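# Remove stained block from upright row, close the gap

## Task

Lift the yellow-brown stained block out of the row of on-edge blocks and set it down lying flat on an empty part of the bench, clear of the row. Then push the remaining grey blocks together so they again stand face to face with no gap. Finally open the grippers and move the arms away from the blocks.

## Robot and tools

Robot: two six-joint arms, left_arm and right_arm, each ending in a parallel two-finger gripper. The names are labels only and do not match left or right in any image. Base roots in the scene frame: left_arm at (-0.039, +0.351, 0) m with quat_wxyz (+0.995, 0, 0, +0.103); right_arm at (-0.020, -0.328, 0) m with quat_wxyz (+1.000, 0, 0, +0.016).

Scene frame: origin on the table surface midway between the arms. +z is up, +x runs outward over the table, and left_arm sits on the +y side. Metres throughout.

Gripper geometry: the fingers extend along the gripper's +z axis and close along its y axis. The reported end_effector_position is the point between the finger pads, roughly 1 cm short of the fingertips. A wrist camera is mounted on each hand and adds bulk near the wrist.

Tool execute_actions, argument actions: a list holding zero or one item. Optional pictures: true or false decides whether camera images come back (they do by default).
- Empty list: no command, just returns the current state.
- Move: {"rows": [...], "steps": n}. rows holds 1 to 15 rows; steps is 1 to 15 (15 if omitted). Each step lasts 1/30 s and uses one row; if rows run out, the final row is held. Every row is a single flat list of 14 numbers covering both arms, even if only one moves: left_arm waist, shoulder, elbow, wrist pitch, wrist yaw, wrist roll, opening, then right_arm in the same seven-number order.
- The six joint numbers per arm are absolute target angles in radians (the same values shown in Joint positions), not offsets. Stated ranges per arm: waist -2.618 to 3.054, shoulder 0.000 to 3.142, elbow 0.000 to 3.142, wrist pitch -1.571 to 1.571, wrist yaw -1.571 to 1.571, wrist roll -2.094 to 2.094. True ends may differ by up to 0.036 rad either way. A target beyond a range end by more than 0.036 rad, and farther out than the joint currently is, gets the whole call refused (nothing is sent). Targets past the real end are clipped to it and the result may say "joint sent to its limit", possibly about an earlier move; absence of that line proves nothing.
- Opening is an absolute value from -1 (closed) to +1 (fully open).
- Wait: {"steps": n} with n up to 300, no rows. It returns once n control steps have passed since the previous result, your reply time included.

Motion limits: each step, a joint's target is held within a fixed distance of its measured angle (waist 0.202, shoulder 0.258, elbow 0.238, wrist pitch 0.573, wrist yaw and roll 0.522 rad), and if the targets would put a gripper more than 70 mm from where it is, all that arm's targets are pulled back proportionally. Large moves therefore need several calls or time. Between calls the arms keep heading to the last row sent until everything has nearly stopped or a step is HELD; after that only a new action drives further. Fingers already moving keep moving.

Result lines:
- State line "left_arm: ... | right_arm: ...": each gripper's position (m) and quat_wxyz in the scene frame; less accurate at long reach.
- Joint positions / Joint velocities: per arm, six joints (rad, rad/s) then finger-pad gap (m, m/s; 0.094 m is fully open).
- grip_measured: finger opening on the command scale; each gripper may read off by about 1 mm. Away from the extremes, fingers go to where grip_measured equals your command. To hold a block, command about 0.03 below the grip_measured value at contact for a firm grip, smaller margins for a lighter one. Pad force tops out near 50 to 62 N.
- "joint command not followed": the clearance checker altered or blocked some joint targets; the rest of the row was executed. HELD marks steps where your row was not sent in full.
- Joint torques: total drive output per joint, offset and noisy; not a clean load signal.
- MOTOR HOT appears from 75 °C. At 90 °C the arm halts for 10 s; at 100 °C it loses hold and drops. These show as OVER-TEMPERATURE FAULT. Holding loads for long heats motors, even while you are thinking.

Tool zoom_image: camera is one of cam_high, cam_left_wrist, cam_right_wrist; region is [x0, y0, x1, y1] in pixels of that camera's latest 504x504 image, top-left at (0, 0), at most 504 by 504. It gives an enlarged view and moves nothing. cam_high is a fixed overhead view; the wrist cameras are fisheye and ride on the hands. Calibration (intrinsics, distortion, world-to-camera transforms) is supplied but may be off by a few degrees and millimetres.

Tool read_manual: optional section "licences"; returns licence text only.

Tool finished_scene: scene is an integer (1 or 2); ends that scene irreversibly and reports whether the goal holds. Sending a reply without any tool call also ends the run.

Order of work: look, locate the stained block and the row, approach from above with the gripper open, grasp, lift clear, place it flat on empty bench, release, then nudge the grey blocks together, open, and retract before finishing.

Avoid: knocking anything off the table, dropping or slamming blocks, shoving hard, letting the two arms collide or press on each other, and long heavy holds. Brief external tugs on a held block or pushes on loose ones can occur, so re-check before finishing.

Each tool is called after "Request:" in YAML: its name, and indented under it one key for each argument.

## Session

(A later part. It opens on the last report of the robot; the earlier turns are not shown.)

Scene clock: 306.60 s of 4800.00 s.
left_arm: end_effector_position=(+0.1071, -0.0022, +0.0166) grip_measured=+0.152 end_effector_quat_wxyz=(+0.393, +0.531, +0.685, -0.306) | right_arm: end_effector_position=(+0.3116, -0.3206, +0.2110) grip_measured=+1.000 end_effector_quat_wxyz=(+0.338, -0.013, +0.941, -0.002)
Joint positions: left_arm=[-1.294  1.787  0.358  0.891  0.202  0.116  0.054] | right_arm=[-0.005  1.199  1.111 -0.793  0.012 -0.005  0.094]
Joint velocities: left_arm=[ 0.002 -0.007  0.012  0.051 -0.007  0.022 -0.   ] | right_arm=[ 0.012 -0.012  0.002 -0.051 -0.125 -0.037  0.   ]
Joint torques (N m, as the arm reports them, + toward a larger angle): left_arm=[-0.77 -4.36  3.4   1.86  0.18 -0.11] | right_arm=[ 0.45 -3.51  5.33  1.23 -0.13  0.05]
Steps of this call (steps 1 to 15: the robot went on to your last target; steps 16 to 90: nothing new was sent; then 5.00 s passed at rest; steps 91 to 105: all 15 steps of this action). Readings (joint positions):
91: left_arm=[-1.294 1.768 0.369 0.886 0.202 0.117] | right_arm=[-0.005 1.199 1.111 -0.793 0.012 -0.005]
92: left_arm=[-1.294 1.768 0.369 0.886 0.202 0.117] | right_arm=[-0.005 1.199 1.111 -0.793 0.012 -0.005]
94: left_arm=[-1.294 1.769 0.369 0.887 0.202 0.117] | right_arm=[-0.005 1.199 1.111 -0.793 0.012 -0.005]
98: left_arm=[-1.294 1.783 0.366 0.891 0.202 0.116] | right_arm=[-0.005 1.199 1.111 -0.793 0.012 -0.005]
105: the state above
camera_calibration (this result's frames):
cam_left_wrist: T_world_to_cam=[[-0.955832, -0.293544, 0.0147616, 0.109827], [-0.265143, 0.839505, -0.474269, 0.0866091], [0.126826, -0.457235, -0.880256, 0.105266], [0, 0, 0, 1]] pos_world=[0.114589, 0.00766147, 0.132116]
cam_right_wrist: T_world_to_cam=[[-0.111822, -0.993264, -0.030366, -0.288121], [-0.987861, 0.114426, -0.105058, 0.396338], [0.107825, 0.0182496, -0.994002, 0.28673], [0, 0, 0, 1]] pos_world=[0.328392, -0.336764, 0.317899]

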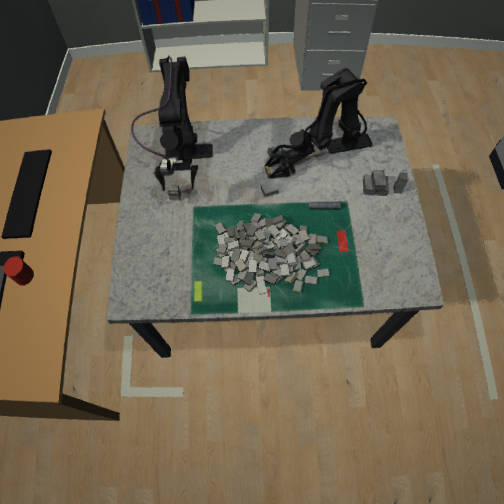

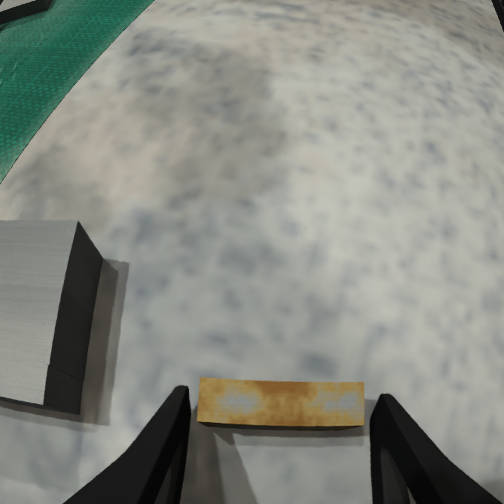

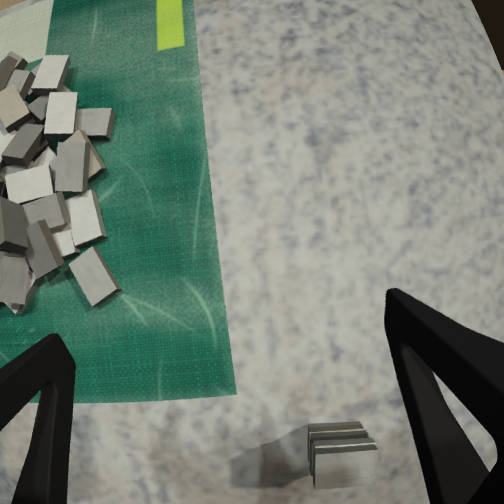

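Request:
execute_actions:
  actions:
    - {"rows": [[-1.303,1.798,0.345,0.902,0.208,0.111,0.11, 0.0,1.2,1.1,-0.8,0.0,0.0,1],[-1.303,1.798,0.345,0.902,0.208,0.111,0.07, 0.0,1.2,1.1,-0.8,0.0,0.0,1],[-1.303,1.798,0.345,0.902,0.208,0.111,0.035, 0.0,1.2,1.1,-0.8,0.0,0.0,1],[-1.303,1.798,0.345,0.902,0.208,0.111,0.005, 0.0,1.2,1.1,-0.8,0.0,0.0,1],[-1.303,1.798,0.345,0.902,0.208,0.111,-0.02, 0.0,1.2,1.1,-0.8,0.0,0.0,1],[-1.303,1.798,0.345,0.902,0.208,0.111,-0.04, 0.0,1.2,1.1,-0.8,0.0,0.0,1],[-1.303,1.798,0.345,0.902,0.208,0.111,-0.058, 0.0,1.2,1.1,-0.8,0.0,0.0,1],[-1.303,1.798,0.345,0.902,0.208,0.111,-0.074, 0.0,1.2,1.1,-0.8,0.0,0.0,1],[-1.303,1.798,0.345,0.902,0.208,0.111,-0.088, 0.0,1.2,1.1,-0.8,0.0,0.0,1],[-1.303,1.798,0.345,0.902,0.208,0.111,-0.10, 0.0,1.2,1.1,-0.8,0.0,0.0,1],[-1.303,1.798,0.345,0.902,0.208,0.111,-0.11, 0.0,1.2,1.1,-0.8,0.0,0.0,1],[-1.303,1.798,0.345,0.902,0.208,0.111,-0.12, 0.0,1.2,1.1,-0.8,0.0,0.0,1],[-1.303,1.798,0.345,0.902,0.208,0.111,-0.13, 0.0,1.2,1.1,-0.8,0.0,0.0,1]], "steps": 15}
  pictures: false

Scene clock: 312.03 s of 4800.00 s.
left_arm: end_effector_position=(+0.1072, -0.0022, +0.0166) grip_measured=-0.123 end_effector_quat_wxyz=(+0.393, +0.530, +0.686, -0.306) | right_arm: end_effector_position=(+0.3116, -0.3206, +0.2110) grip_measured=+1.000 end_effector_quat_wxyz=(+0.338, -0.013, +0.941, -0.002)
Joint positions: left_arm=[-1.294  1.787  0.358  0.891  0.201  0.116  0.041] | right_arm=[-0.005  1.199  1.111 -0.793  0.012 -0.005  0.094]
Joint velocities: left_arm=[-0.007 -0.002 -0.002 -0.051  0.037 -0.051 -0.   ] | right_arm=[ 0.012 -0.002 -0.002 -0.007 -0.007 -0.007  0.   ]
Joint torques (N m, as the arm reports them, + toward a larger angle): left_arm=[-0.79 -4.41  3.59  1.9   0.11 -0.04] | right_arm=[ 0.46 -3.52  5.28  1.24 -0.12  0.05]
Steps of this call (steps 1 to 15: the robot went on to your last target; steps 16 to 90: nothing new was sent; then 1.93 s passed at rest; steps 91 to 105: all 15 steps of this action). Readings (joint positions):
91: left_arm=[-1.294 1.787 0.358 0.891 0.202 0.116] | right_arm=[-0.005 1.199 1.111 -0.793 0.012 -0.005]
92: left_arm=[-1.294 1.787 0.358 0.891 0.202 0.116] | right_arm=[-0.005 1.199 1.111 -0.793 0.012 -0.005]
94: left_arm=[-1.294 1.787 0.358 0.891 0.202 0.116] | right_arm=[-0.005 1.199 1.111 -0.793 0.012 -0.005]
98: left_arm=[-1.294 1.787 0.358 0.891 0.201 0.116] | right_arm=[-0.005 1.199 1.111 -0.793 0.012 -0.005]
105: the state above

Request:
execute_actions:
  actions:
    - {"rows": [[-1.303,1.798,0.345,0.902,0.208,0.111,-0.14, 0.0,1.2,1.1,-0.8,0.0,0.0,1],[-1.303,1.79,0.355,0.902,0.208,0.111,-0.15, 0.0,1.2,1.1,-0.8,0.0,0.0,1],[-1.303,1.775,0.37,0.902,0.208,0.111,-0.156, 0.0,1.2,1.1,-0.8,0.0,0.0,1],[-1.303,1.762,0.385,0.902,0.208,0.111,-0.156, 0.0,1.2,1.1,-0.8,0.0,0.0,1],[-1.303,1.752,0.40,0.90,0.205,0.11,-0.156, 0.0,1.2,1.1,-0.8,0.0,0.0,1],[-1.303,1.743,0.42,0.895,0.2,0.108,-0.156, 0.0,1.2,1.1,-0.8,0.0,0.0,1],[-1.3,1.735,0.445,0.885,0.195,0.105,-0.156, 0.0,1.2,1.1,-0.8,0.0,0.0,1],[-1.295,1.727,0.475,0.87,0.19,0.1,-0.156, 0.0,1.2,1.1,-0.8,0.0,0.0,1],[-1.288,1.72,0.508,0.85,0.183,0.095,-0.156, 0.0,1.2,1.1,-0.8,0.0,0.0,1],[-1.28,1.713,0.544,0.825,0.176,0.09,-0.156, 0.0,1.2,1.1,-0.8,0.0,0.0,1],[-1.272,1.707,0.582,0.795,0.169,0.085,-0.156, 0.0,1.2,1.1,-0.8,0.0,0.0,1],[-1.263,1.702,0.622,0.76,0.162,0.08,-0.156, 0.0,1.2,1.1,-0.8,0.0,0.0,1],[-1.254,1.698,0.663,0.72,0.155,0.075,-0.156, 0.0,1.2,1.1,-0.8,0.0,0.0,1],[-1.245,1.695,0.705,0.675,0.148,0.07,-0.156, 0.0,1.2,1.1,-0.8,0.0,0.0,1],[-1.236,1.692,0.747,0.625,0.141,0.065,-0.156, 0.0,1.2,1.1,-0.8,0.0,0.0,1]], "steps": 15}
  pictures: false

Request:
execute_actions:
  actions:
    - {"rows": [[-1.227,1.69,0.789,0.57,0.134,0.06,-0.156, 0.0,1.2,1.1,-0.8,0.0,0.0,1],[-1.218,1.69,0.831,0.51,0.127,0.055,-0.156, 0.0,1.2,1.1,-0.8,0.0,0.0,1],[-1.209,1.69,0.873,0.447,0.12,0.05,-0.156, 0.0,1.2,1.1,-0.8,0.0,0.0,1],[-1.2,1.69,0.914,0.382,0.113,0.045,-0.156, 0.0,1.2,1.1,-0.8,0.0,0.0,1],[-1.191,1.69,0.954,0.315,0.106,0.04,-0.156, 0.0,1.2,1.1,-0.8,0.0,0.0,1],[-1.182,1.69,0.992,0.247,0.099,0.035,-0.156, 0.0,1.2,1.1,-0.8,0.0,0.0,1],[-1.173,1.69,1.028,0.178,0.092,0.03,-0.156, 0.0,1.2,1.1,-0.8,0.0,0.0,1],[-1.164,1.69,1.062,0.108,0.085,0.025,-0.156, 0.0,1.2,1.1,-0.8,0.0,0.0,1],[-1.155,1.69,1.093,0.038,0.078,0.02,-0.156, 0.0,1.2,1.1,-0.8,0.0,0.0,1],[-1.146,1.69,1.121,-0.032,0.071,0.015,-0.156, 0.0,1.2,1.1,-0.8,0.0,0.0,1],[-1.137,1.69,1.146,-0.102,0.064,0.01,-0.156, 0.0,1.2,1.1,-0.8,0.0,0.0,1],[-1.128,1.69,1.167,-0.172,0.057,0.006,-0.156, 0.0,1.2,1.1,-0.8,0.0,0.0,1],[-1.119,1.69,1.184,-0.242,0.05,0.002,-0.156, 0.0,1.2,1.1,-0.8,0.0,0.0,1],[-1.11,1.69,1.197,-0.312,0.043,-0.002,-0.156, 0.0,1.2,1.1,-0.8,0.0,0.0,1],[-1.101,1.69,1.205,-0.382,0.036,-0.005,-0.156, 0.0,1.2,1.1,-0.8,0.0,0.0,1]], "steps": 15}
  pictures: false

Request:
execute_actions:
  actions:
    - {"rows": [[-1.092,1.69,1.21,-0.455,0.029,-0.006,-0.156, 0.0,1.2,1.1,-0.8,0.0,0.0,1],[-1.083,1.69,1.21,-0.53,0.022,-0.006,-0.156, 0.0,1.2,1.1,-0.8,0.0,0.0,1],[-1.074,1.69,1.21,-0.605,0.015,-0.006,-0.156, 0.0,1.2,1.1,-0.8,0.0,0.0,1],[-1.065,1.69,1.21,-0.68,0.008,-0.006,-0.156, 0.0,1.2,1.1,-0.8,0.0,0.0,1],[-1.057,1.69,1.21,-0.755,0.002,-0.006,-0.156, 0.0,1.2,1.1,-0.8,0.0,0.0,1],[-1.049,1.69,1.21,-0.83,-0.003,-0.006,-0.156, 0.0,1.2,1.1,-0.8,0.0,0.0,1],[-1.042,1.69,1.21,-0.905,-0.006,-0.006,-0.156, 0.0,1.2,1.1,-0.8,0.0,0.0,1],[-1.036,1.695,1.21,-0.978,-0.008,-0.006,-0.156, 0.0,1.2,1.1,-0.8,0.0,0.0,1],[-1.031,1.70,1.205,-1.048,-0.008,-0.006,-0.156, 0.0,1.2,1.1,-0.8,0.0,0.0,1],[-1.027,1.71,1.195,-1.113,-0.008,-0.006,-0.156, 0.0,1.2,1.1,-0.8,0.0,0.0,1],[-1.024,1.72,1.185,-1.172,-0.008,-0.006,-0.156, 0.0,1.2,1.1,-0.8,0.0,0.0,1],[-1.022,1.73,1.175,-1.223,-0.008,-0.006,-0.156, 0.0,1.2,1.1,-0.8,0.0,0.0,1],[-1.022,1.74,1.165,-1.265,-0.008,-0.006,-0.156, 0.0,1.2,1.1,-0.8,0.0,0.0,1],[-1.022,1.75,1.155,-1.297,-0.008,-0.006,-0.156, 0.0,1.2,1.1,-0.8,0.0,0.0,1],[-1.022,1.76,1.145,-1.318,-0.008,-0.006,-0.156, 0.0,1.2,1.1,-0.8,0.0,0.0,1]], "steps": 15}
  pictures: false

Request:
execute_actions:
  actions:
    - {"steps": 18}

Scene clock: 366.80 s of 4800.00 s.
left_arm: end_effector_position=(+0.1599, -0.0650, +0.1048) grip_measured=-0.139 end_effector_quat_wxyz=(+0.470, +0.486, +0.660, -0.328) | right_arm: end_effector_position=(+0.3116, -0.3206, +0.2110) grip_measured=+1.000 end_effector_quat_wxyz=(+0.338, -0.013, +0.941, -0.002)
Joint positions: left_arm=[-1.266  1.732  0.647  0.729  0.175  0.09   0.04 ] | right_arm=[-0.005  1.199  1.111 -0.793  0.012 -0.005  0.094]
Joint velocities: left_arm=[ 0.271 -0.149  1.267 -0.857 -0.198 -0.168 -0.   ] | right_arm=[ 0.007 -0.002 -0.002  0.007  0.022  0.051  0.   ]
Joint torques (N m, as the arm reports them, + toward a larger angle): left_arm=[ 0.93 -8.42  7.65  2.04 -0.08 -0.07] | right_arm=[ 0.45 -3.55  5.3   1.22 -0.14  0.05]
Steps of this call (steps 1 to 15: the robot went on to your last target; steps 16 to 90: nothing new was sent; then 51.27 s passed at rest; steps 91 to 105: all 15 steps of this action). Readings (joint positions):
91: left_arm=[-1.294 1.787 0.358 0.891 0.201 0.116] | right_arm=[-0.005 1.199 1.111 -0.793 0.012 -0.005]
92: left_arm=[-1.294 1.787 0.358 0.891 0.201 0.116] | right_arm=[-0.005 1.199 1.111 -0.793 0.012 -0.005]
94: left_arm=[-1.294 1.787 0.358 0.891 0.201 0.116] | right_arm=[-0.005 1.199 1.111 -0.793 0.012 -0.005]
98: left_arm=[-1.294 1.776 0.393 0.859 0.200 0.113] | right_arm=[-0.005 1.199 1.111 -0.793 0.012 -0.005]
105: the state above

Scene clock: 367.30 s of 4800.00 s.
left_arm: end_effector_position=(+0.2539, -0.0518, +0.1543) grip_measured=-0.139 end_effector_quat_wxyz=(+0.392, +0.417, +0.789, -0.224) | right_arm: end_effector_position=(+0.3116, -0.3206, +0.2110) grip_measured=+1.000 end_effector_quat_wxyz=(+0.338, -0.013, +0.941, -0.002)
Joint positions: left_arm=[-1.125  1.717  1.162 -0.08   0.071  0.019  0.04 ] | right_arm=[-0.005  1.199  1.111 -0.793  0.012 -0.005  0.094]
Joint velocities: left_arm=[ 0.252 -0.012  0.422 -1.883 -0.227 -0.11  -0.   ] | right_arm=[-0.007  0.002  0.017 -0.007 -0.022 -0.081  0.   ]
Joint torques (N m, as the arm reports them, + toward a larger angle): left_arm=[ 0.99 -9.51  8.47  1.53 -0.07 -0.08] | right_arm=[ 0.47 -3.56  5.31  1.23 -0.14  0.05]
Steps of this call (steps 1 to 15: all 15 steps of this action). Readings (joint positions):
1: left_arm=[-1.256 1.727 0.691 0.699 0.168 0.085] | right_arm=[-0.005 1.199 1.111 -0.793 0.012 -0.005]
2: left_arm=[-1.246 1.723 0.735 0.665 0.162 0.081] | right_arm=[-0.005 1.199 1.111 -0.793 0.012 -0.005]
4: left_arm=[-1.225 1.719 0.822 0.582 0.148 0.071] | right_arm=[-0.005 1.199 1.111 -0.793 0.012 -0.005]
8: left_arm=[-1.188 1.717 0.979 0.367 0.120 0.052] | right_arm=[-0.005 1.199 1.111 -0.793 0.012 -0.005]
15: the state above

Scene clock: 367.80 s of 4800.00 s.
left_arm: end_effector_position=(+0.1495, +0.1494, +0.0535) grip_measured=-0.139 end_effector_quat_wxyz=(-0.046, +0.399, +0.916, +0.020) | right_arm: end_effector_position=(+0.3116, -0.3206, +0.2110) grip_measured=+1.000 end_effector_quat_wxyz=(+0.338, -0.013, +0.941, -0.002)
Joint positions: left_arm=[-1.029  1.729  1.172 -1.114 -0.     0.     0.04 ] | right_arm=[-0.005  1.199  1.111 -0.793  0.012 -0.005  0.094]
Joint velocities: left_arm=[ 0.002  0.212 -0.217 -1.253  0.007  0.022  0.   ] | right_arm=[-0.012  0.017  0.017  0.051  0.051 -0.051  0.   ]
Joint torques (N m, as the arm reports them, + toward a larger angle): left_arm=[ 0.5  -4.72  4.85  0.29 -0.07 -0.09] | right_arm=[ 0.47 -3.52  5.31  1.24 -0.13  0.06]
Steps of this call (steps 1 to 15: all 15 steps of this action). Readings (joint positions):
1: left_arm=[-1.116 1.717 1.174 -0.146 0.064 0.015] | right_arm=[-0.005 1.199 1.111 -0.793 0.012 -0.005]
2: left_arm=[-1.107 1.717 1.182 -0.213 0.057 0.012] | right_arm=[-0.005 1.199 1.111 -0.793 0.012 -0.005]
4: left_arm=[-1.089 1.717 1.187 -0.354 0.042 0.007] | right_arm=[-0.005 1.199 1.111 -0.793 0.012 -0.005]
8: left_arm=[-1.054 1.717 1.187 -0.661 0.017 0.003] | right_arm=[-0.005 1.199 1.111 -0.793 0.012 -0.005]
15: the state above

Scene clock: 368.40 s of 4800.00 s.
left_arm: end_effector_position=(+0.1114, +0.1905, +0.0513) grip_measured=-0.139 end_effector_quat_wxyz=(-0.158, +0.394, +0.903, +0.069) | right_arm: end_effector_position=(+0.3116, -0.3206, +0.2110) grip_measured=+1.000 end_effector_quat_wxyz=(+0.338, -0.013, +0.941, -0.002)
Joint positions: left_arm=[-1.029  1.762  1.145 -1.3   -0.001  0.     0.04 ] | right_arm=[-0.005  1.199  1.111 -0.793  0.012 -0.005  0.094]
Joint velocities: left_arm=[-0.002  0.002 -0.007 -0.022 -0.037 -0.037 -0.001] | right_arm=[-0.002 -0.002 -0.012  0.007 -0.095  0.037  0.   ]
Joint torques (N m, as the arm reports them, + toward a larger angle): left_arm=[ 0.46 -6.02  5.49 -0.25 -0.09 -0.03] | right_arm=[ 0.49 -3.58  5.31  1.23 -0.12  0.06]
Steps of this call (steps 1 to 18: the robot went on to your last target). Readings (joint positions):
1: left_arm=[-1.029 1.737 1.164 -1.157 -0.000 0.000] | right_arm=[-0.005 1.199 1.111 -0.793 0.012 -0.005]
2: left_arm=[-1.029 1.746 1.156 -1.192 -0.000 0.000] | right_arm=[-0.005 1.199 1.111 -0.793 0.012 -0.005]
4: left_arm=[-1.029 1.759 1.146 -1.242 -0.000 0.000] | right_arm=[-0.005 1.199 1.111 -0.793 0.012 -0.005]
8: left_arm=[-1.029 1.762 1.145 -1.284 -0.000 0.000] | right_arm=[-0.005 1.199 1.111 -0.793 0.012 -0.005]
18: the state above
camera_calibration (this result's frames):
cam_left_wrist: T_world_to_cam=[[-0.717836, -0.694841, -0.0436745, 0.222876], [-0.459585, 0.425804, 0.779406, -0.021477], [-0.522967, 0.579557, -0.624995, 0.0851551], [0, 0, 0, 1]] pos_world=[0.194651, 0.114656, 0.0796949]
cam_right_wrist: T_world_to_cam=[[-0.111822, -0.993264, -0.030366, -0.288121], [-0.987861, 0.114426, -0.105058, 0.396338], [0.107825, 0.0182496, -0.994002, 0.28673], [0, 0, 0, 1]] pos_world=[0.328392, -0.336764, 0.317899]

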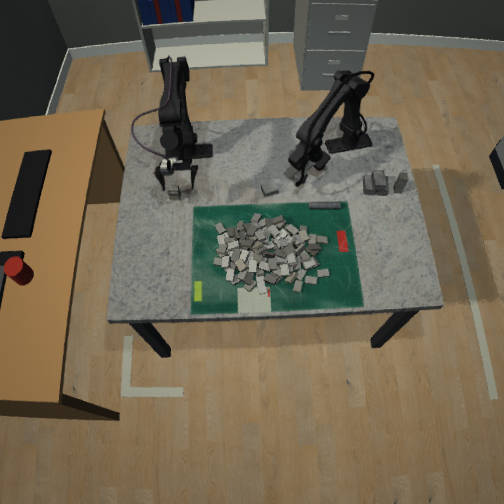

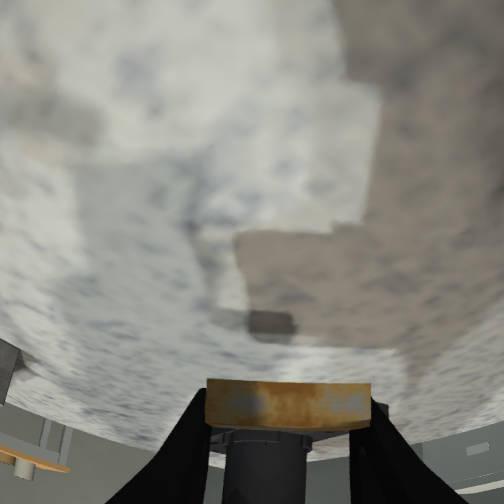

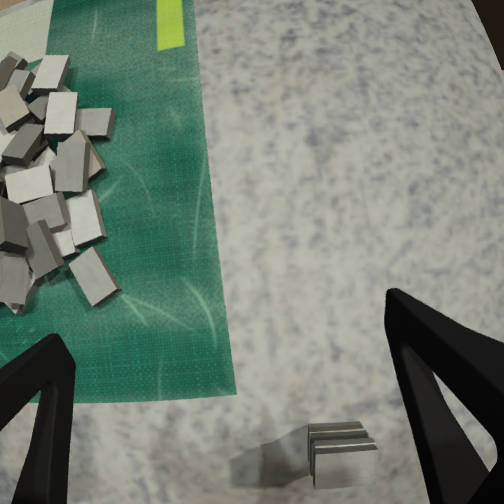

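Request:
execute_actions:
  actions:
    - {"rows": [[-1.022,1.764,1.138,-1.295,-0.008,-0.006,-0.156, 0.0,1.2,1.1,-0.8,0.0,0.0,1],[-1.022,1.768,1.132,-1.282,-0.008,-0.006,-0.156, 0.0,1.2,1.1,-0.8,0.0,0.0,1],[-1.022,1.773,1.126,-1.27,-0.008,-0.006,-0.156, 0.0,1.2,1.1,-0.8,0.0,0.0,1],[-1.022,1.778,1.12,-1.258,-0.008,-0.006,-0.156, 0.0,1.2,1.1,-0.8,0.0,0.0,1],[-1.022,1.783,1.114,-1.246,-0.008,-0.006,-0.156, 0.0,1.2,1.1,-0.8,0.0,0.0,1],[-1.022,1.788,1.108,-1.234,-0.008,-0.006,-0.156, 0.0,1.2,1.1,-0.8,0.0,0.0,1],[-1.022,1.793,1.102,-1.222,-0.008,-0.006,-0.156, 0.0,1.2,1.1,-0.8,0.0,0.0,1],[-1.022,1.798,1.096,-1.211,-0.008,-0.006,-0.156, 0.0,1.2,1.1,-0.8,0.0,0.0,1],[-1.022,1.802,1.09,-1.2,-0.008,-0.006,-0.156, 0.0,1.2,1.1,-0.8,0.0,0.0,1],[-1.022,1.806,1.084,-1.191,-0.008,-0.006,-0.156, 0.0,1.2,1.1,-0.8,0.0,0.0,1],[-1.022,1.81,1.078,-1.184,-0.008,-0.006,-0.156, 0.0,1.2,1.1,-0.8,0.0,0.0,1],[-1.022,1.814,1.073,-1.178,-0.008,-0.006,-0.156, 0.0,1.2,1.1,-0.8,0.0,0.0,1],[-1.022,1.817,1.068,-1.175,-0.008,-0.006,-0.156, 0.0,1.2,1.1,-0.8,0.0,0.0,1],[-1.022,1.819,1.064,-1.173,-0.008,-0.006,-0.156, 0.0,1.2,1.1,-0.8,0.0,0.0,1],[-1.022,1.821,1.062,-1.172,-0.008,-0.006,-0.156, 0.0,1.2,1.1,-0.8,0.0,0.0,1]], "steps": 15}
  pictures: false

Request:
execute_actions:
  actions:
    - {"steps": 12}

Scene clock: 379.30 s of 4800.00 s.
left_arm: end_effector_position=(+0.1090, +0.1930, +0.0228) grip_measured=-0.139 end_effector_quat_wxyz=(-0.165, +0.393, +0.902, +0.072) | right_arm: end_effector_position=(+0.3116, -0.3206, +0.2110) grip_measured=+1.000 end_effector_quat_wxyz=(+0.338, -0.013, +0.941, -0.002)
Joint positions: left_arm=[-1.029  1.812  1.077 -1.198 -0.001  0.     0.04 ] | right_arm=[-0.005  1.199  1.111 -0.793  0.012 -0.005  0.094]
Joint velocities: left_arm=[-0.002  0.056 -0.125  0.066  0.007 -0.007 -0.002] | right_arm=[ 0.017  0.012  0.002 -0.007  0.007  0.066  0.   ]
Joint torques (N m, as the arm reports them, + toward a larger angle): left_arm=[ 0.64 -5.77  4.79 -0.08 -0.09 -0.05] | right_arm=[ 0.45 -3.52  5.28  1.23 -0.13  0.06]
Steps of this call (steps 1 to 15: the robot went on to your last target; steps 16 to 90: nothing new was sent; then 7.40 s passed at rest; steps 91 to 105: all 15 steps of this action). Readings (joint positions):
91: left_arm=[-1.029 1.762 1.145 -1.300 -0.001 0.000] | right_arm=[-0.005 1.199 1.111 -0.793 0.012 -0.005]
92: left_arm=[-1.029 1.762 1.145 -1.300 -0.001 0.000] | right_arm=[-0.005 1.199 1.111 -0.793 0.012 -0.005]
94: left_arm=[-1.029 1.762 1.143 -1.290 -0.001 0.000] | right_arm=[-0.005 1.199 1.111 -0.793 0.012 -0.005]
98: left_arm=[-1.029 1.775 1.121 -1.256 -0.001 0.000] | right_arm=[-0.005 1.199 1.111 -0.793 0.012 -0.005]
105: the state above

Scene clock: 379.70 s of 4800.00 s.
left_arm: end_effector_position=(+0.1105, +0.1914, +0.0195) grip_measured=-0.139 end_effector_quat_wxyz=(-0.161, +0.393, +0.903, +0.070) | right_arm: end_effector_position=(+0.3116, -0.3206, +0.2110) grip_measured=+1.000 end_effector_quat_wxyz=(+0.338, -0.013, +0.941, -0.002)
Joint positions: left_arm=[-1.029  1.816  1.071 -1.178 -0.001  0.     0.04 ] | right_arm=[-0.005  1.199  1.111 -0.793  0.012 -0.005  0.094]
Joint velocities: left_arm=[-0.007  0.002 -0.017 -0.007  0.051  0.051  0.   ] | right_arm=[-0.007 -0.002 -0.002  0.037 -0.007 -0.051  0.   ]
Joint torques (N m, as the arm reports them, + toward a larger angle): left_arm=[ 0.53 -5.69  4.49 -0.08 -0.12 -0.07] | right_arm=[ 0.47 -3.52  5.3   1.24 -0.12  0.05]
Steps of this call (steps 1 to 12: the robot went on to your last target). Readings (joint positions):
1: left_arm=[-1.029 1.815 1.074 -1.194 -0.001 0.000] | right_arm=[-0.005 1.199 1.111 -0.793 0.012 -0.005]
2: left_arm=[-1.029 1.816 1.072 -1.191 -0.001 0.000] | right_arm=[-0.005 1.199 1.111 -0.793 0.012 -0.005]
4: left_arm=[-1.029 1.816 1.071 -1.187 -0.001 0.000] | right_arm=[-0.005 1.199 1.111 -0.793 0.012 -0.005]
8: left_arm=[-1.029 1.816 1.071 -1.180 -0.001 0.000] | right_arm=[-0.005 1.199 1.111 -0.793 0.012 -0.005]
12: the state above
camera_calibration (this result's frames):
cam_left_wrist: T_world_to_cam=[[-0.718029, -0.694634, -0.0438027, 0.221497], [-0.456133, 0.422093, 0.783441, 0.00276282], [-0.525716, 0.582513, -0.61992, 0.0639557], [0, 0, 0, 1]] pos_world=[0.193924, 0.115438, 0.0471851]
cam_right_wrist: T_world_to_cam=[[-0.111822, -0.993264, -0.030366, -0.288121], [-0.987861, 0.114426, -0.105058, 0.396338], [0.107825, 0.0182496, -0.994002, 0.28673], [0, 0, 0, 1]] pos_world=[0.328392, -0.336764, 0.317899]

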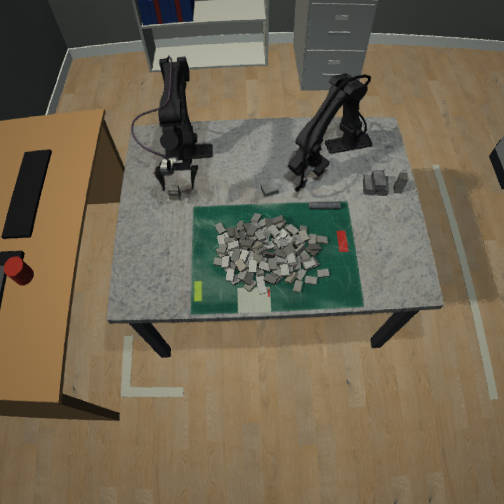

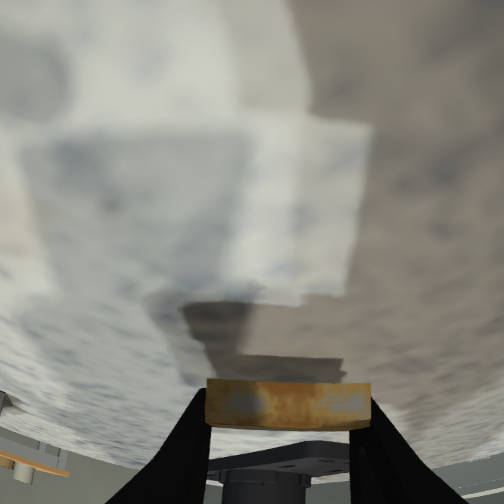

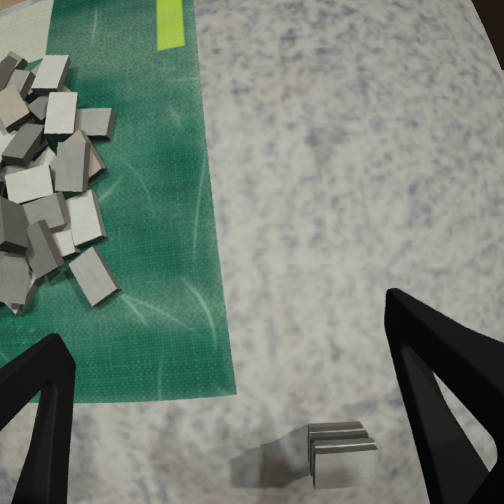

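Request:
execute_actions:
  actions:
    - {"rows": [[-1.022,1.825,1.062,-1.172,-0.008,-0.006,-0.156, 0.0,1.2,1.1,-0.8,0.0,0.0,1],[-1.022,1.829,1.062,-1.172,-0.008,-0.006,-0.156, 0.0,1.2,1.1,-0.8,0.0,0.0,1],[-1.022,1.833,1.062,-1.172,-0.008,-0.006,-0.156, 0.0,1.2,1.1,-0.8,0.0,0.0,1],[-1.022,1.837,1.062,-1.172,-0.008,-0.006,-0.156, 0.0,1.2,1.1,-0.8,0.0,0.0,1],[-1.022,1.84,1.062,-1.172,-0.008,-0.006,-0.156, 0.0,1.2,1.1,-0.8,0.0,0.0,1],[-1.022,1.843,1.062,-1.172,-0.008,-0.006,-0.156, 0.0,1.2,1.1,-0.8,0.0,0.0,1],[-1.022,1.846,1.062,-1.172,-0.008,-0.006,-0.156, 0.0,1.2,1.1,-0.8,0.0,0.0,1],[-1.022,1.848,1.062,-1.172,-0.008,-0.006,-0.156, 0.0,1.2,1.1,-0.8,0.0,0.0,1],[-1.022,1.85,1.062,-1.172,-0.008,-0.006,-0.156, 0.0,1.2,1.1,-0.8,0.0,0.0,1],[-1.022,1.851,1.062,-1.172,-0.008,-0.006,-0.156, 0.0,1.2,1.1,-0.8,0.0,0.0,1]], "steps": 15}

Scene clock: 386.67 s of 4800.00 s.
left_arm: end_effector_position=(+0.1089, +0.1932, +0.0137) grip_measured=-0.139 end_effector_quat_wxyz=(-0.172, +0.392, +0.900, +0.075) | right_arm: end_effector_position=(+0.3116, -0.3206, +0.2110) grip_measured=+1.000 end_effector_quat_wxyz=(+0.338, -0.013, +0.941, -0.002)
Joint positions: left_arm=[-1.029  1.845  1.071 -1.176 -0.001  0.     0.04 ] | right_arm=[-0.005  1.199  1.111 -0.793  0.012 -0.005  0.094]
Joint velocities: left_arm=[-0.002  0.002 -0.012  0.022 -0.007  0.007  0.   ] | right_arm=[-0.007  0.002  0.007 -0.022 -0.037 -0.081  0.   ]
Joint torques (N m, as the arm reports them, + toward a larger angle): left_arm=[ 0.74 -5.86  4.28 -0.15 -0.08  0.02] | right_arm=[ 0.46 -3.55  5.31  1.24 -0.12  0.05]
Steps of this call (steps 1 to 30: the robot went on to your last target; steps 31 to 90: nothing new was sent; then 3.47 s passed at rest; steps 91 to 105: all 15 steps of this action). Readings (joint positions):
91: left_arm=[-1.029 1.816 1.071 -1.177 -0.001 0.000] | right_arm=[-0.005 1.199 1.111 -0.793 0.012 -0.005]
92: left_arm=[-1.029 1.816 1.071 -1.177 -0.001 0.000] | right_arm=[-0.005 1.199 1.111 -0.793 0.012 -0.005]
94: left_arm=[-1.029 1.817 1.071 -1.177 -0.001 0.000] | right_arm=[-0.005 1.199 1.111 -0.793 0.012 -0.005]
98: left_arm=[-1.029 1.834 1.071 -1.176 -0.001 0.000] | right_arm=[-0.005 1.199 1.111 -0.793 0.012 -0.005]
105: the state above
camera_calibration (this result's frames):
cam_left_wrist: T_world_to_cam=[[-0.718819, -0.693785, -0.0443039, 0.221216], [-0.441944, 0.406838, 0.79948, 0.00705389], [-0.536643, 0.594261, -0.599057, 0.0570805], [0, 0, 0, 1]] pos_world=[0.192763, 0.116686, 0.0383558]
cam_right_wrist: T_world_to_cam=[[-0.111822, -0.993264, -0.030366, -0.288121], [-0.987861, 0.114426, -0.105058, 0.396338], [0.107825, 0.0182496, -0.994002, 0.28673], [0, 0, 0, 1]] pos_world=[0.328392, -0.336764, 0.317899]

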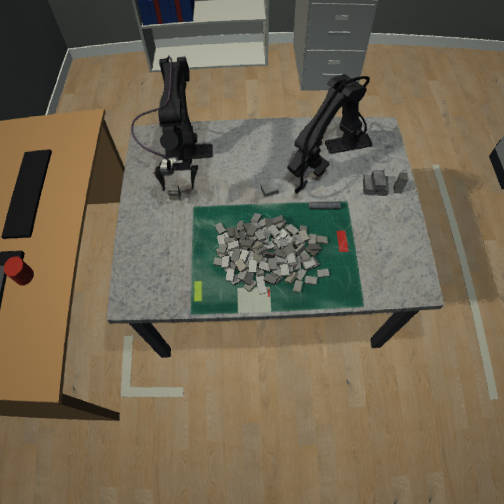

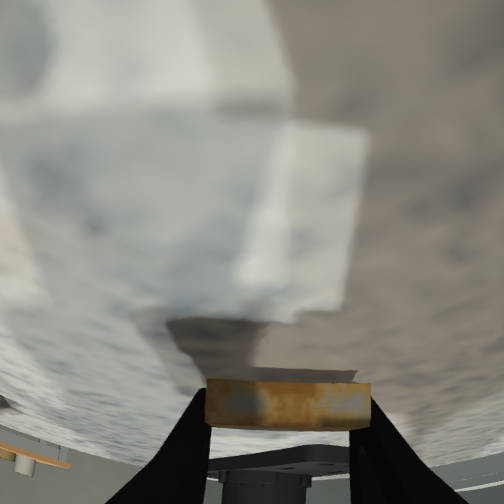

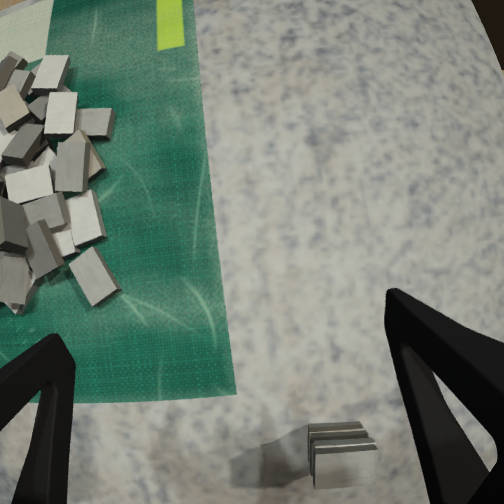

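Request:
execute_actions:
  actions:
    - {"rows": [[-1.022,1.854,1.062,-1.172,-0.008,-0.006,-0.156, 0.0,1.2,1.1,-0.8,0.0,0.0,1],[-1.022,1.857,1.062,-1.172,-0.008,-0.006,-0.156, 0.0,1.2,1.1,-0.8,0.0,0.0,1],[-1.022,1.86,1.062,-1.172,-0.008,-0.006,-0.156, 0.0,1.2,1.1,-0.8,0.0,0.0,1],[-1.022,1.862,1.062,-1.172,-0.008,-0.006,-0.156, 0.0,1.2,1.1,-0.8,0.0,0.0,1]], "steps": 12}
  pictures: false

Scene clock: 392.10 s of 4800.00 s.
left_arm: end_effector_position=(+0.1089, +0.1932, +0.0137) grip_measured=-0.139 end_effector_quat_wxyz=(-0.172, +0.392, +0.900, +0.075) | right_arm: end_effector_position=(+0.3116, -0.3206, +0.2110) grip_measured=+1.000 end_effector_quat_wxyz=(+0.338, -0.013, +0.941, -0.002)
Joint positions: left_arm=[-1.029  1.845  1.071 -1.176 -0.001  0.     0.04 ] | right_arm=[-0.005  1.199  1.111 -0.793  0.012 -0.005  0.094]
Joint velocities: left_arm=[ 0.012 -0.007 -0.017 -0.051 -0.022 -0.066 -0.   ] | right_arm=[ 0.002 -0.007 -0.002  0.037 -0.051 -0.007  0.   ]
Joint torques (N m, as the arm reports them, + toward a larger angle): left_arm=[ 0.53 -5.09  4.37 -0.16 -0.11 -0.06] | right_arm=[ 0.44 -3.51  5.24  1.23 -0.13  0.06]
Steps of this call (steps 1 to 15: the robot went on to your last target; steps 16 to 90: nothing new was sent; then 2.03 s passed at rest; steps 91 to 102: all 12 steps of this action). Readings (joint positions):
91: left_arm=[-1.029 1.845 1.071 -1.176 -0.001 0.000] | right_arm=[-0.005 1.199 1.111 -0.793 0.012 -0.005]
92: left_arm=[-1.029 1.845 1.071 -1.176 -0.001 0.000] | right_arm=[-0.005 1.199 1.111 -0.793 0.012 -0.005]
94: left_arm=[-1.029 1.845 1.071 -1.176 -0.001 0.000] | right_arm=[-0.005 1.199 1.111 -0.793 0.012 -0.005]
98: left_arm=[-1.029 1.845 1.071 -1.176 -0.001 0.000] | right_arm=[-0.005 1.199 1.111 -0.793 0.012 -0.005]
102: the state above

Request:
execute_actions:
  actions:
    - {"rows": [[-1.022,1.85,1.062,-1.172,-0.008,-0.006,-0.148, 0.0,1.2,1.1,-0.8,0.0,0.0,1],[-1.022,1.847,1.062,-1.172,-0.008,-0.006,-0.14, 0.0,1.2,1.1,-0.8,0.0,0.0,1],[-1.022,1.847,1.062,-1.172,-0.008,-0.006,-0.132, 0.0,1.2,1.1,-0.8,0.0,0.0,1],[-1.022,1.847,1.062,-1.172,-0.008,-0.006,-0.126, 0.0,1.2,1.1,-0.8,0.0,0.0,1],[-1.022,1.847,1.062,-1.172,-0.008,-0.006,-0.121, 0.0,1.2,1.1,-0.8,0.0,0.0,1],[-1.022,1.847,1.062,-1.172,-0.008,-0.006,-0.116, 0.0,1.2,1.1,-0.8,0.0,0.0,1],[-1.022,1.847,1.062,-1.172,-0.008,-0.006,-0.11, 0.0,1.2,1.1,-0.8,0.0,0.0,1],[-1.022,1.847,1.062,-1.172,-0.008,-0.006,-0.10, 0.0,1.2,1.1,-0.8,0.0,0.0,1],[-1.022,1.847,1.062,-1.172,-0.008,-0.006,-0.07, 0.0,1.2,1.1,-0.8,0.0,0.0,1],[-1.022,1.847,1.062,-1.172,-0.008,-0.006,-0.02, 0.0,1.2,1.1,-0.8,0.0,0.0,1],[-1.022,1.847,1.062,-1.172,-0.008,-0.006,0.06, 0.0,1.2,1.1,-0.8,0.0,0.0,1],[-1.022,1.84,1.07,-1.175,-0.008,-0.006,0.16, 0.0,1.2,1.1,-0.8,0.0,0.0,1],[-1.022,1.825,1.085,-1.18,-0.008,-0.006,0.26, 0.0,1.2,1.1,-0.8,0.0,0.0,1],[-1.022,1.81,1.1,-1.19,-0.008,-0.006,0.35, 0.0,1.2,1.1,-0.8,0.0,0.0,1],[-1.022,1.795,1.115,-1.2,-0.008,-0.006,0.42, 0.0,1.2,1.1,-0.8,0.0,0.0,1]], "steps": 15}
  pictures: false

Request:
execute_actions:
  actions:
    - {"rows": [[-1.022,1.775,1.125,-1.205,-0.008,-0.006,0.5, 0.0,1.2,1.1,-0.8,0.0,0.0,1],[-1.022,1.75,1.135,-1.21,-0.008,-0.006,0.55, 0.0,1.2,1.1,-0.8,0.0,0.0,1],[-1.022,1.72,1.14,-1.215,-0.008,-0.006,0.6, 0.0,1.2,1.1,-0.8,0.0,0.0,1],[-1.02,1.685,1.145,-1.22,-0.008,-0.006,0.65, 0.0,1.2,1.1,-0.8,0.0,0.0,1],[-1.01,1.645,1.148,-1.225,-0.008,-0.006,0.7, 0.0,1.2,1.1,-0.8,0.0,0.0,1],[-0.995,1.605,1.15,-1.23,-0.008,-0.006,0.75, 0.0,1.2,1.1,-0.8,0.0,0.0,1],[-0.98,1.565,1.15,-1.235,-0.008,-0.006,0.8, 0.0,1.2,1.1,-0.8,0.0,0.0,1],[-0.965,1.525,1.15,-1.24,-0.008,-0.006,0.85, 0.0,1.2,1.1,-0.8,0.0,0.0,1],[-0.95,1.485,1.15,-1.245,-0.008,-0.006,0.9, 0.0,1.2,1.1,-0.8,0.0,0.0,1],[-0.938,1.445,1.15,-1.25,-0.008,-0.006,0.95, 0.0,1.2,1.1,-0.8,0.0,0.0,1],[-0.927,1.41,1.15,-1.25,-0.008,-0.006,1, 0.0,1.2,1.1,-0.8,0.0,0.0,1],[-0.918,1.38,1.15,-1.25,-0.008,-0.006,1, 0.0,1.2,1.1,-0.8,0.0,0.0,1],[-0.91,1.355,1.15,-1.25,-0.008,-0.006,1, 0.0,1.2,1.1,-0.8,0.0,0.0,1],[-0.905,1.338,1.15,-1.25,-0.008,-0.006,1, 0.0,1.2,1.1,-0.8,0.0,0.0,1],[-0.9,1.33,1.15,-1.25,-0.008,-0.006,1, 0.0,1.2,1.1,-0.8,0.0,0.0,1]], "steps": 15}
  pictures: false

Request:
execute_actions:
  actions:
    - {"steps": 12}

Scene clock: 405.30 s of 4800.00 s.
left_arm: end_effector_position=(+0.1090, +0.1930, +0.0146) grip_measured=+0.381 end_effector_quat_wxyz=(-0.172, +0.392, +0.901, +0.075) | right_arm: end_effector_position=(+0.3116, -0.3206, +0.2110) grip_measured=+1.000 end_effector_quat_wxyz=(+0.338, -0.013, +0.941, -0.002)
Joint positions: left_arm=[-1.029  1.843  1.072 -1.178 -0.001 -0.     0.065] | right_arm=[-0.005  1.199  1.111 -0.793  0.012 -0.005  0.094]
Joint velocities: left_arm=[ 0.007 -0.071  0.046 -0.11  -0.037  0.11   0.076] | right_arm=[-0.007  0.012 -0.022 -0.051 -0.051 -0.007  0.   ]
Joint torques (N m, as the arm reports them, + toward a larger angle): left_arm=[ 0.36 -9.32  8.06 -0.2  -0.09 -0.05] | right_arm=[ 0.45 -3.53  5.27  1.23 -0.12  0.05]
Steps of this call (steps 1 to 15: the robot went on to your last target; steps 16 to 90: nothing new was sent; then 9.70 s passed at rest; steps 91 to 105: all 15 steps of this action). Readings (joint positions):
91: left_arm=[-1.029 1.845 1.071 -1.176 -0.001 0.000] | right_arm=[-0.005 1.199 1.111 -0.793 0.012 -0.005]
92: left_arm=[-1.029 1.845 1.071 -1.176 -0.001 0.000] | right_arm=[-0.005 1.199 1.111 -0.793 0.012 -0.005]
94: left_arm=[-1.029 1.845 1.071 -1.176 -0.001 0.000] | right_arm=[-0.005 1.199 1.111 -0.793 0.012 -0.005]
98: left_arm=[-1.029 1.845 1.071 -1.176 -0.001 0.000] | right_arm=[-0.005 1.199 1.111 -0.793 0.012 -0.005]
105: the state above

Scene clock: 405.80 s of 4800.00 s.
left_arm: end_effector_position=(+0.1475, +0.1932, +0.1313) grip_measured=+1.000 end_effector_quat_wxyz=(+0.050, +0.346, +0.937, -0.016) | right_arm: end_effector_position=(+0.3116, -0.3206, +0.2110) grip_measured=+1.000 end_effector_quat_wxyz=(+0.338, -0.013, +0.941, -0.002)
Joint positions: left_arm=[-0.915  1.366  1.131 -1.23  -0.004 -0.001  0.094] | right_arm=[-0.005  1.199  1.111 -0.793  0.012 -0.005  0.094]
Joint velocities: left_arm=[ 0.149 -0.598  0.017 -0.095 -0.007 -0.037  0.   ] | right_arm=[-0.012 -0.002 -0.002  0.051  0.007 -0.007  0.   ]
Joint torques (N m, as the arm reports them, + toward a larger angle): left_arm=[ 0.44 -3.47  7.7   0.66 -0.03 -0.04] | right_arm=[ 0.46 -3.52  5.29  1.23 -0.14  0.04]
Steps of this call (steps 1 to 15: all 15 steps of this action). Readings (joint positions):
1: left_arm=[-1.029 1.837 1.076 -1.182 -0.001 -0.000] | right_arm=[-0.005 1.199 1.111 -0.793 0.012 -0.005]
2: left_arm=[-1.029 1.825 1.082 -1.187 -0.001 -0.000] | right_arm=[-0.005 1.199 1.111 -0.793 0.012 -0.005]
4: left_arm=[-1.029 1.780 1.097 -1.192 -0.001 -0.000] | right_arm=[-0.005 1.199 1.111 -0.793 0.012 -0.005]
8: left_arm=[-1.004 1.624 1.121 -1.200 -0.000 -0.000] | right_arm=[-0.005 1.199 1.111 -0.793 0.012 -0.005]
15: the state above

Scene clock: 406.20 s of 4800.00 s.
left_arm: end_effector_position=(+0.1461, +0.1967, +0.1374) grip_measured=+1.000 end_effector_quat_wxyz=(+0.058, +0.342, +0.938, -0.019) | right_arm: end_effector_position=(+0.3116, -0.3206, +0.2110) grip_measured=+1.000 end_effector_quat_wxyz=(+0.338, -0.013, +0.941, -0.002)
Joint positions: left_arm=[-0.908  1.338  1.132 -1.243 -0.004 -0.001  0.094] | right_arm=[-0.005  1.199  1.111 -0.793  0.012 -0.005  0.094]
Joint velocities: left_arm=[ 0.002 -0.002  0.002 -0.066 -0.051 -0.007  0.   ] | right_arm=[ 0.012 -0.002 -0.012 -0.037 -0.007 -0.037  0.   ]
Joint torques (N m, as the arm reports them, + toward a larger angle): left_arm=[ 0.82 -4.12  7.62  0.62 -0.07 -0.06] | right_arm=[ 0.46 -3.48  5.32  1.23 -0.13  0.06]
Steps of this call (steps 1 to 12: the robot went on to your last target). Readings (joint positions):
1: left_arm=[-0.911 1.349 1.132 -1.234 -0.004 -0.001] | right_arm=[-0.005 1.199 1.111 -0.793 0.012 -0.005]
2: left_arm=[-0.908 1.341 1.132 -1.238 -0.004 -0.001] | right_arm=[-0.005 1.199 1.111 -0.793 0.012 -0.005]
4: left_arm=[-0.908 1.338 1.132 -1.241 -0.004 -0.001] | right_arm=[-0.005 1.199 1.111 -0.793 0.012 -0.005]
8: left_arm=[-0.908 1.338 1.132 -1.242 -0.004 -0.001] | right_arm=[-0.005 1.199 1.111 -0.793 0.012 -0.005]
12: the state above
camera_calibration (this result's frames):
cam_left_wrist: T_world_to_cam=[[-0.614619, -0.788104, -0.0336993, 0.25779], [-0.726349, 0.548761, 0.413858, -0.0102024], [-0.307671, 0.278843, -0.909717, 0.22039], [0, 0, 0, 1]] pos_world=[0.218839, 0.14731, 0.213403]
cam_right_wrist: T_world_to_cam=[[-0.111822, -0.993264, -0.030366, -0.288121], [-0.987861, 0.114426, -0.105058, 0.396338], [0.107825, 0.0182496, -0.994002, 0.28673], [0, 0, 0, 1]] pos_world=[0.328392, -0.336764, 0.317899]

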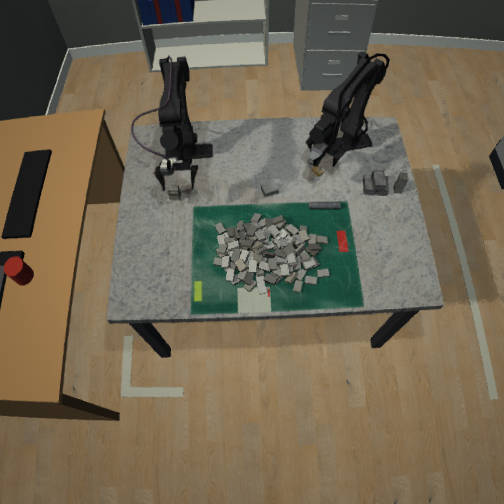

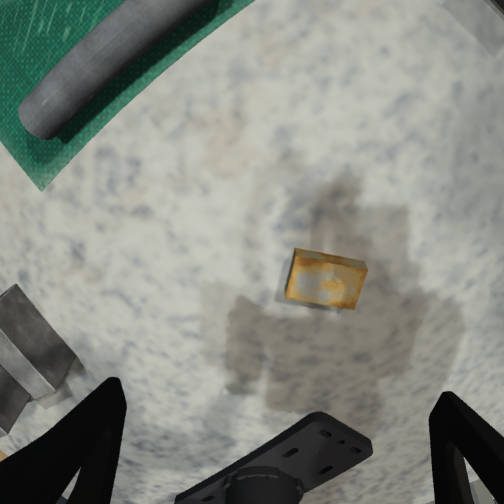

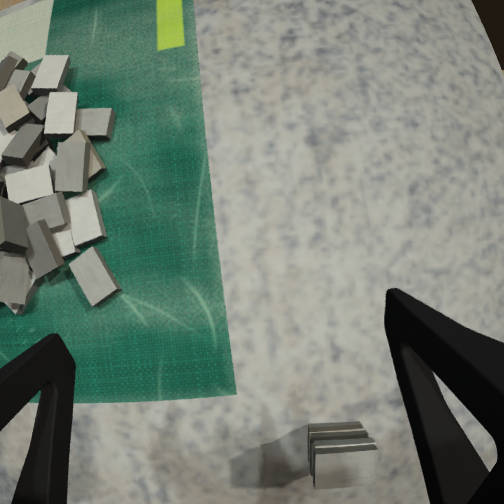

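The block is flat. I'll move further clear and check the row.

Request:
execute_actions:
  actions:
    - {"rows": [[-0.88,1.32,1.15,-1.23,0,0,1, 0.0,1.2,1.1,-0.8,0.0,0.0,1],[-0.85,1.31,1.15,-1.21,0,0,1, 0.0,1.2,1.1,-0.8,0.0,0.0,1],[-0.81,1.30,1.15,-1.18,0,0,1, 0.0,1.2,1.1,-0.8,0.0,0.0,1],[-0.76,1.285,1.15,-1.15,0,0,1, 0.0,1.2,1.1,-0.8,0.0,0.0,1],[-0.71,1.27,1.15,-1.12,0,0,1, 0.0,1.2,1.1,-0.8,0.0,0.0,1],[-0.655,1.255,1.15,-1.09,0,0,1, 0.0,1.2,1.1,-0.8,0.0,0.0,1],[-0.6,1.24,1.15,-1.06,0,0,1, 0.0,1.2,1.1,-0.8,0.0,0.0,1],[-0.545,1.225,1.15,-1.03,0,0,1, 0.0,1.2,1.1,-0.8,0.0,0.0,1],[-0.49,1.21,1.15,-1.0,0,0,1, 0.0,1.2,1.1,-0.8,0.0,0.0,1],[-0.44,1.2,1.15,-0.975,0,0,1, 0.0,1.2,1.1,-0.8,0.0,0.0,1],[-0.395,1.19,1.15,-0.95,0,0,1, 0.0,1.2,1.1,-0.8,0.0,0.0,1],[-0.355,1.185,1.15,-0.93,0,0,1, 0.0,1.2,1.1,-0.8,0.0,0.0,1],[-0.325,1.18,1.15,-0.915,0,0,1, 0.0,1.2,1.1,-0.8,0.0,0.0,1],[-0.308,1.18,1.15,-0.905,0,0,1, 0.0,1.2,1.1,-0.8,0.0,0.0,1],[-0.3,1.18,1.15,-0.9,0,0,1, 0.0,1.2,1.1,-0.8,0.0,0.0,1]], "steps": 15}
  pictures: false

Request:
execute_actions:
  actions:
    - {"steps": 10}

Request:
zoom_image:
  camera: "cam_high"
  region: [240, 150, 340, 220]

Scene clock: 414.70 s of 4800.00 s.
left_arm: end_effector_position=(+0.2566, +0.3167, +0.1926) grip_measured=+1.000 end_effector_quat_wxyz=(+0.259, +0.057, +0.964, -0.014) | right_arm: end_effector_position=(+0.3116, -0.3206, +0.2110) grip_measured=+1.000 end_effector_quat_wxyz=(+0.338, -0.013, +0.941, -0.002)
Joint positions: left_arm=[-0.327  1.202  1.132 -0.975 -0.003 -0.001  0.094] | right_arm=[-0.005  1.199  1.111 -0.793  0.012 -0.005  0.094]
Joint velocities: left_arm=[ 0.603 -0.11  -0.012  0.432 -0.081 -0.022  0.   ] | right_arm=[-0.002 -0.027  0.002  0.007  0.037 -0.022  0.   ]
Joint torques (N m, as the arm reports them, + toward a larger angle): left_arm=[-1.15 -3.68  8.29  1.32  0.14  0.01] | right_arm=[ 0.49 -3.55  5.31  1.22 -0.13  0.05]
Steps of this call (steps 1 to 30: the robot went on to your last target; steps 31 to 90: nothing new was sent; then 5.00 s passed at rest; steps 91 to 105: all 15 steps of this action). Readings (joint positions):
91: left_arm=[-0.906 1.338 1.132 -1.243 -0.003 -0.001] | right_arm=[-0.005 1.199 1.111 -0.793 0.012 -0.005]
92: left_arm=[-0.897 1.338 1.132 -1.242 -0.001 -0.001] | right_arm=[-0.005 1.199 1.111 -0.793 0.012 -0.005]
94: left_arm=[-0.847 1.333 1.132 -1.225 0.005 -0.001] | right_arm=[-0.005 1.199 1.111 -0.793 0.012 -0.005]
98: left_arm=[-0.647 1.286 1.132 -1.141 0.008 -0.001] | right_arm=[-0.005 1.199 1.111 -0.793 0.012 -0.005]
105: the state above

Scene clock: 415.03 s of 4800.00 s.
left_arm: end_effector_position=(+0.2689, +0.3230, +0.2003) grip_measured=+1.000 end_effector_quat_wxyz=(+0.287, +0.045, +0.957, -0.012) | right_arm: end_effector_position=(+0.3116, -0.3206, +0.2110) grip_measured=+1.000 end_effector_quat_wxyz=(+0.338, -0.013, +0.941, -0.002)
Joint positions: left_arm=[-0.303  1.2    1.132 -0.92  -0.005 -0.001  0.094] | right_arm=[-0.005  1.199  1.111 -0.793  0.012 -0.005  0.094]
Joint velocities: left_arm=[-0.012  0.002 -0.012  0.007  0.066  0.022  0.   ] | right_arm=[ 0.017 -0.012  0.017  0.007 -0.037  0.022  0.   ]
Joint torques (N m, as the arm reports them, + toward a larger angle): left_arm=[ 0.22 -4.3   8.33  1.49  0.06 -0.01] | right_arm=[ 0.47 -3.52  5.28  1.23 -0.14  0.05]
Steps of this call (steps 1 to 10: the robot went on to your last target). Readings (joint positions):
1: left_arm=[-0.312 1.200 1.132 -0.961 -0.005 -0.001] | right_arm=[-0.005 1.199 1.111 -0.793 0.012 -0.005]
2: left_arm=[-0.305 1.200 1.132 -0.950 -0.005 -0.001] | right_arm=[-0.005 1.199 1.111 -0.793 0.012 -0.005]
4: left_arm=[-0.303 1.200 1.132 -0.936 -0.005 -0.001] | right_arm=[-0.005 1.199 1.111 -0.793 0.012 -0.005]
8: left_arm=[-0.303 1.200 1.132 -0.923 -0.005 -0.001] | right_arm=[-0.005 1.199 1.111 -0.793 0.012 -0.005]
10: the state above
camera_calibration (this result's frames):
cam_left_wrist: T_world_to_cam=[[-0.0465314, -0.998828, -0.0133028, 0.346121], [-0.998333, 0.0469552, -0.0335521, 0.308447], [0.0341374, 0.0117194, -0.999348, 0.292471], [0, 0, 0, 1]] pos_world=[0.314054, 0.327805, 0.307234]
cam_right_wrist: T_world_to_cam=[[-0.111822, -0.993264, -0.030366, -0.288121], [-0.987861, 0.114426, -0.105058, 0.396338], [0.107825, 0.0182496, -0.994002, 0.28673], [0, 0, 0, 1]] pos_world=[0.328392, -0.336764, 0.317899]

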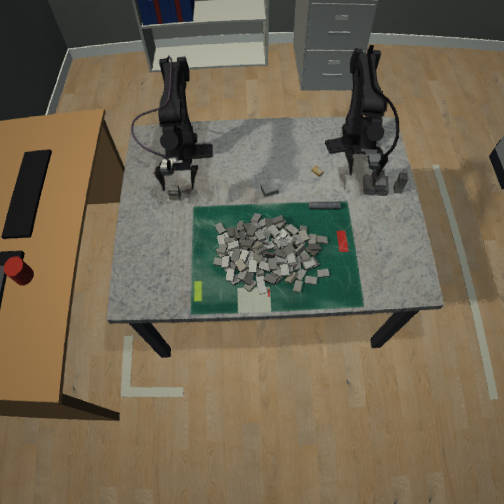

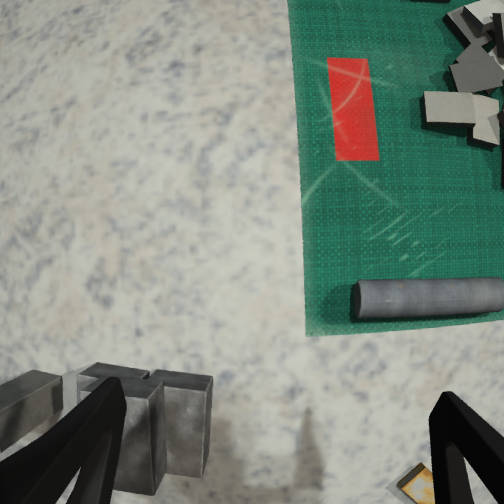

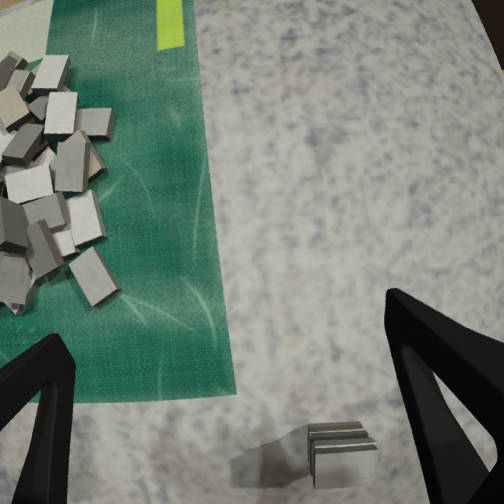

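Region (240, 150, 340, 220) of cam_high's 504x504 image, scaled by 5.040, with more detail than that image has; it fills the top 353 rows of this view, and the rest is white.

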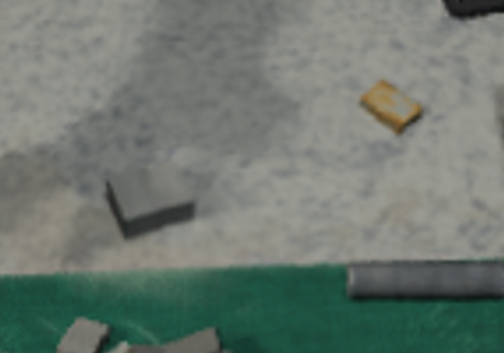

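Request:
finished_scene:
  scene: 1

The scene is finished: the task was done.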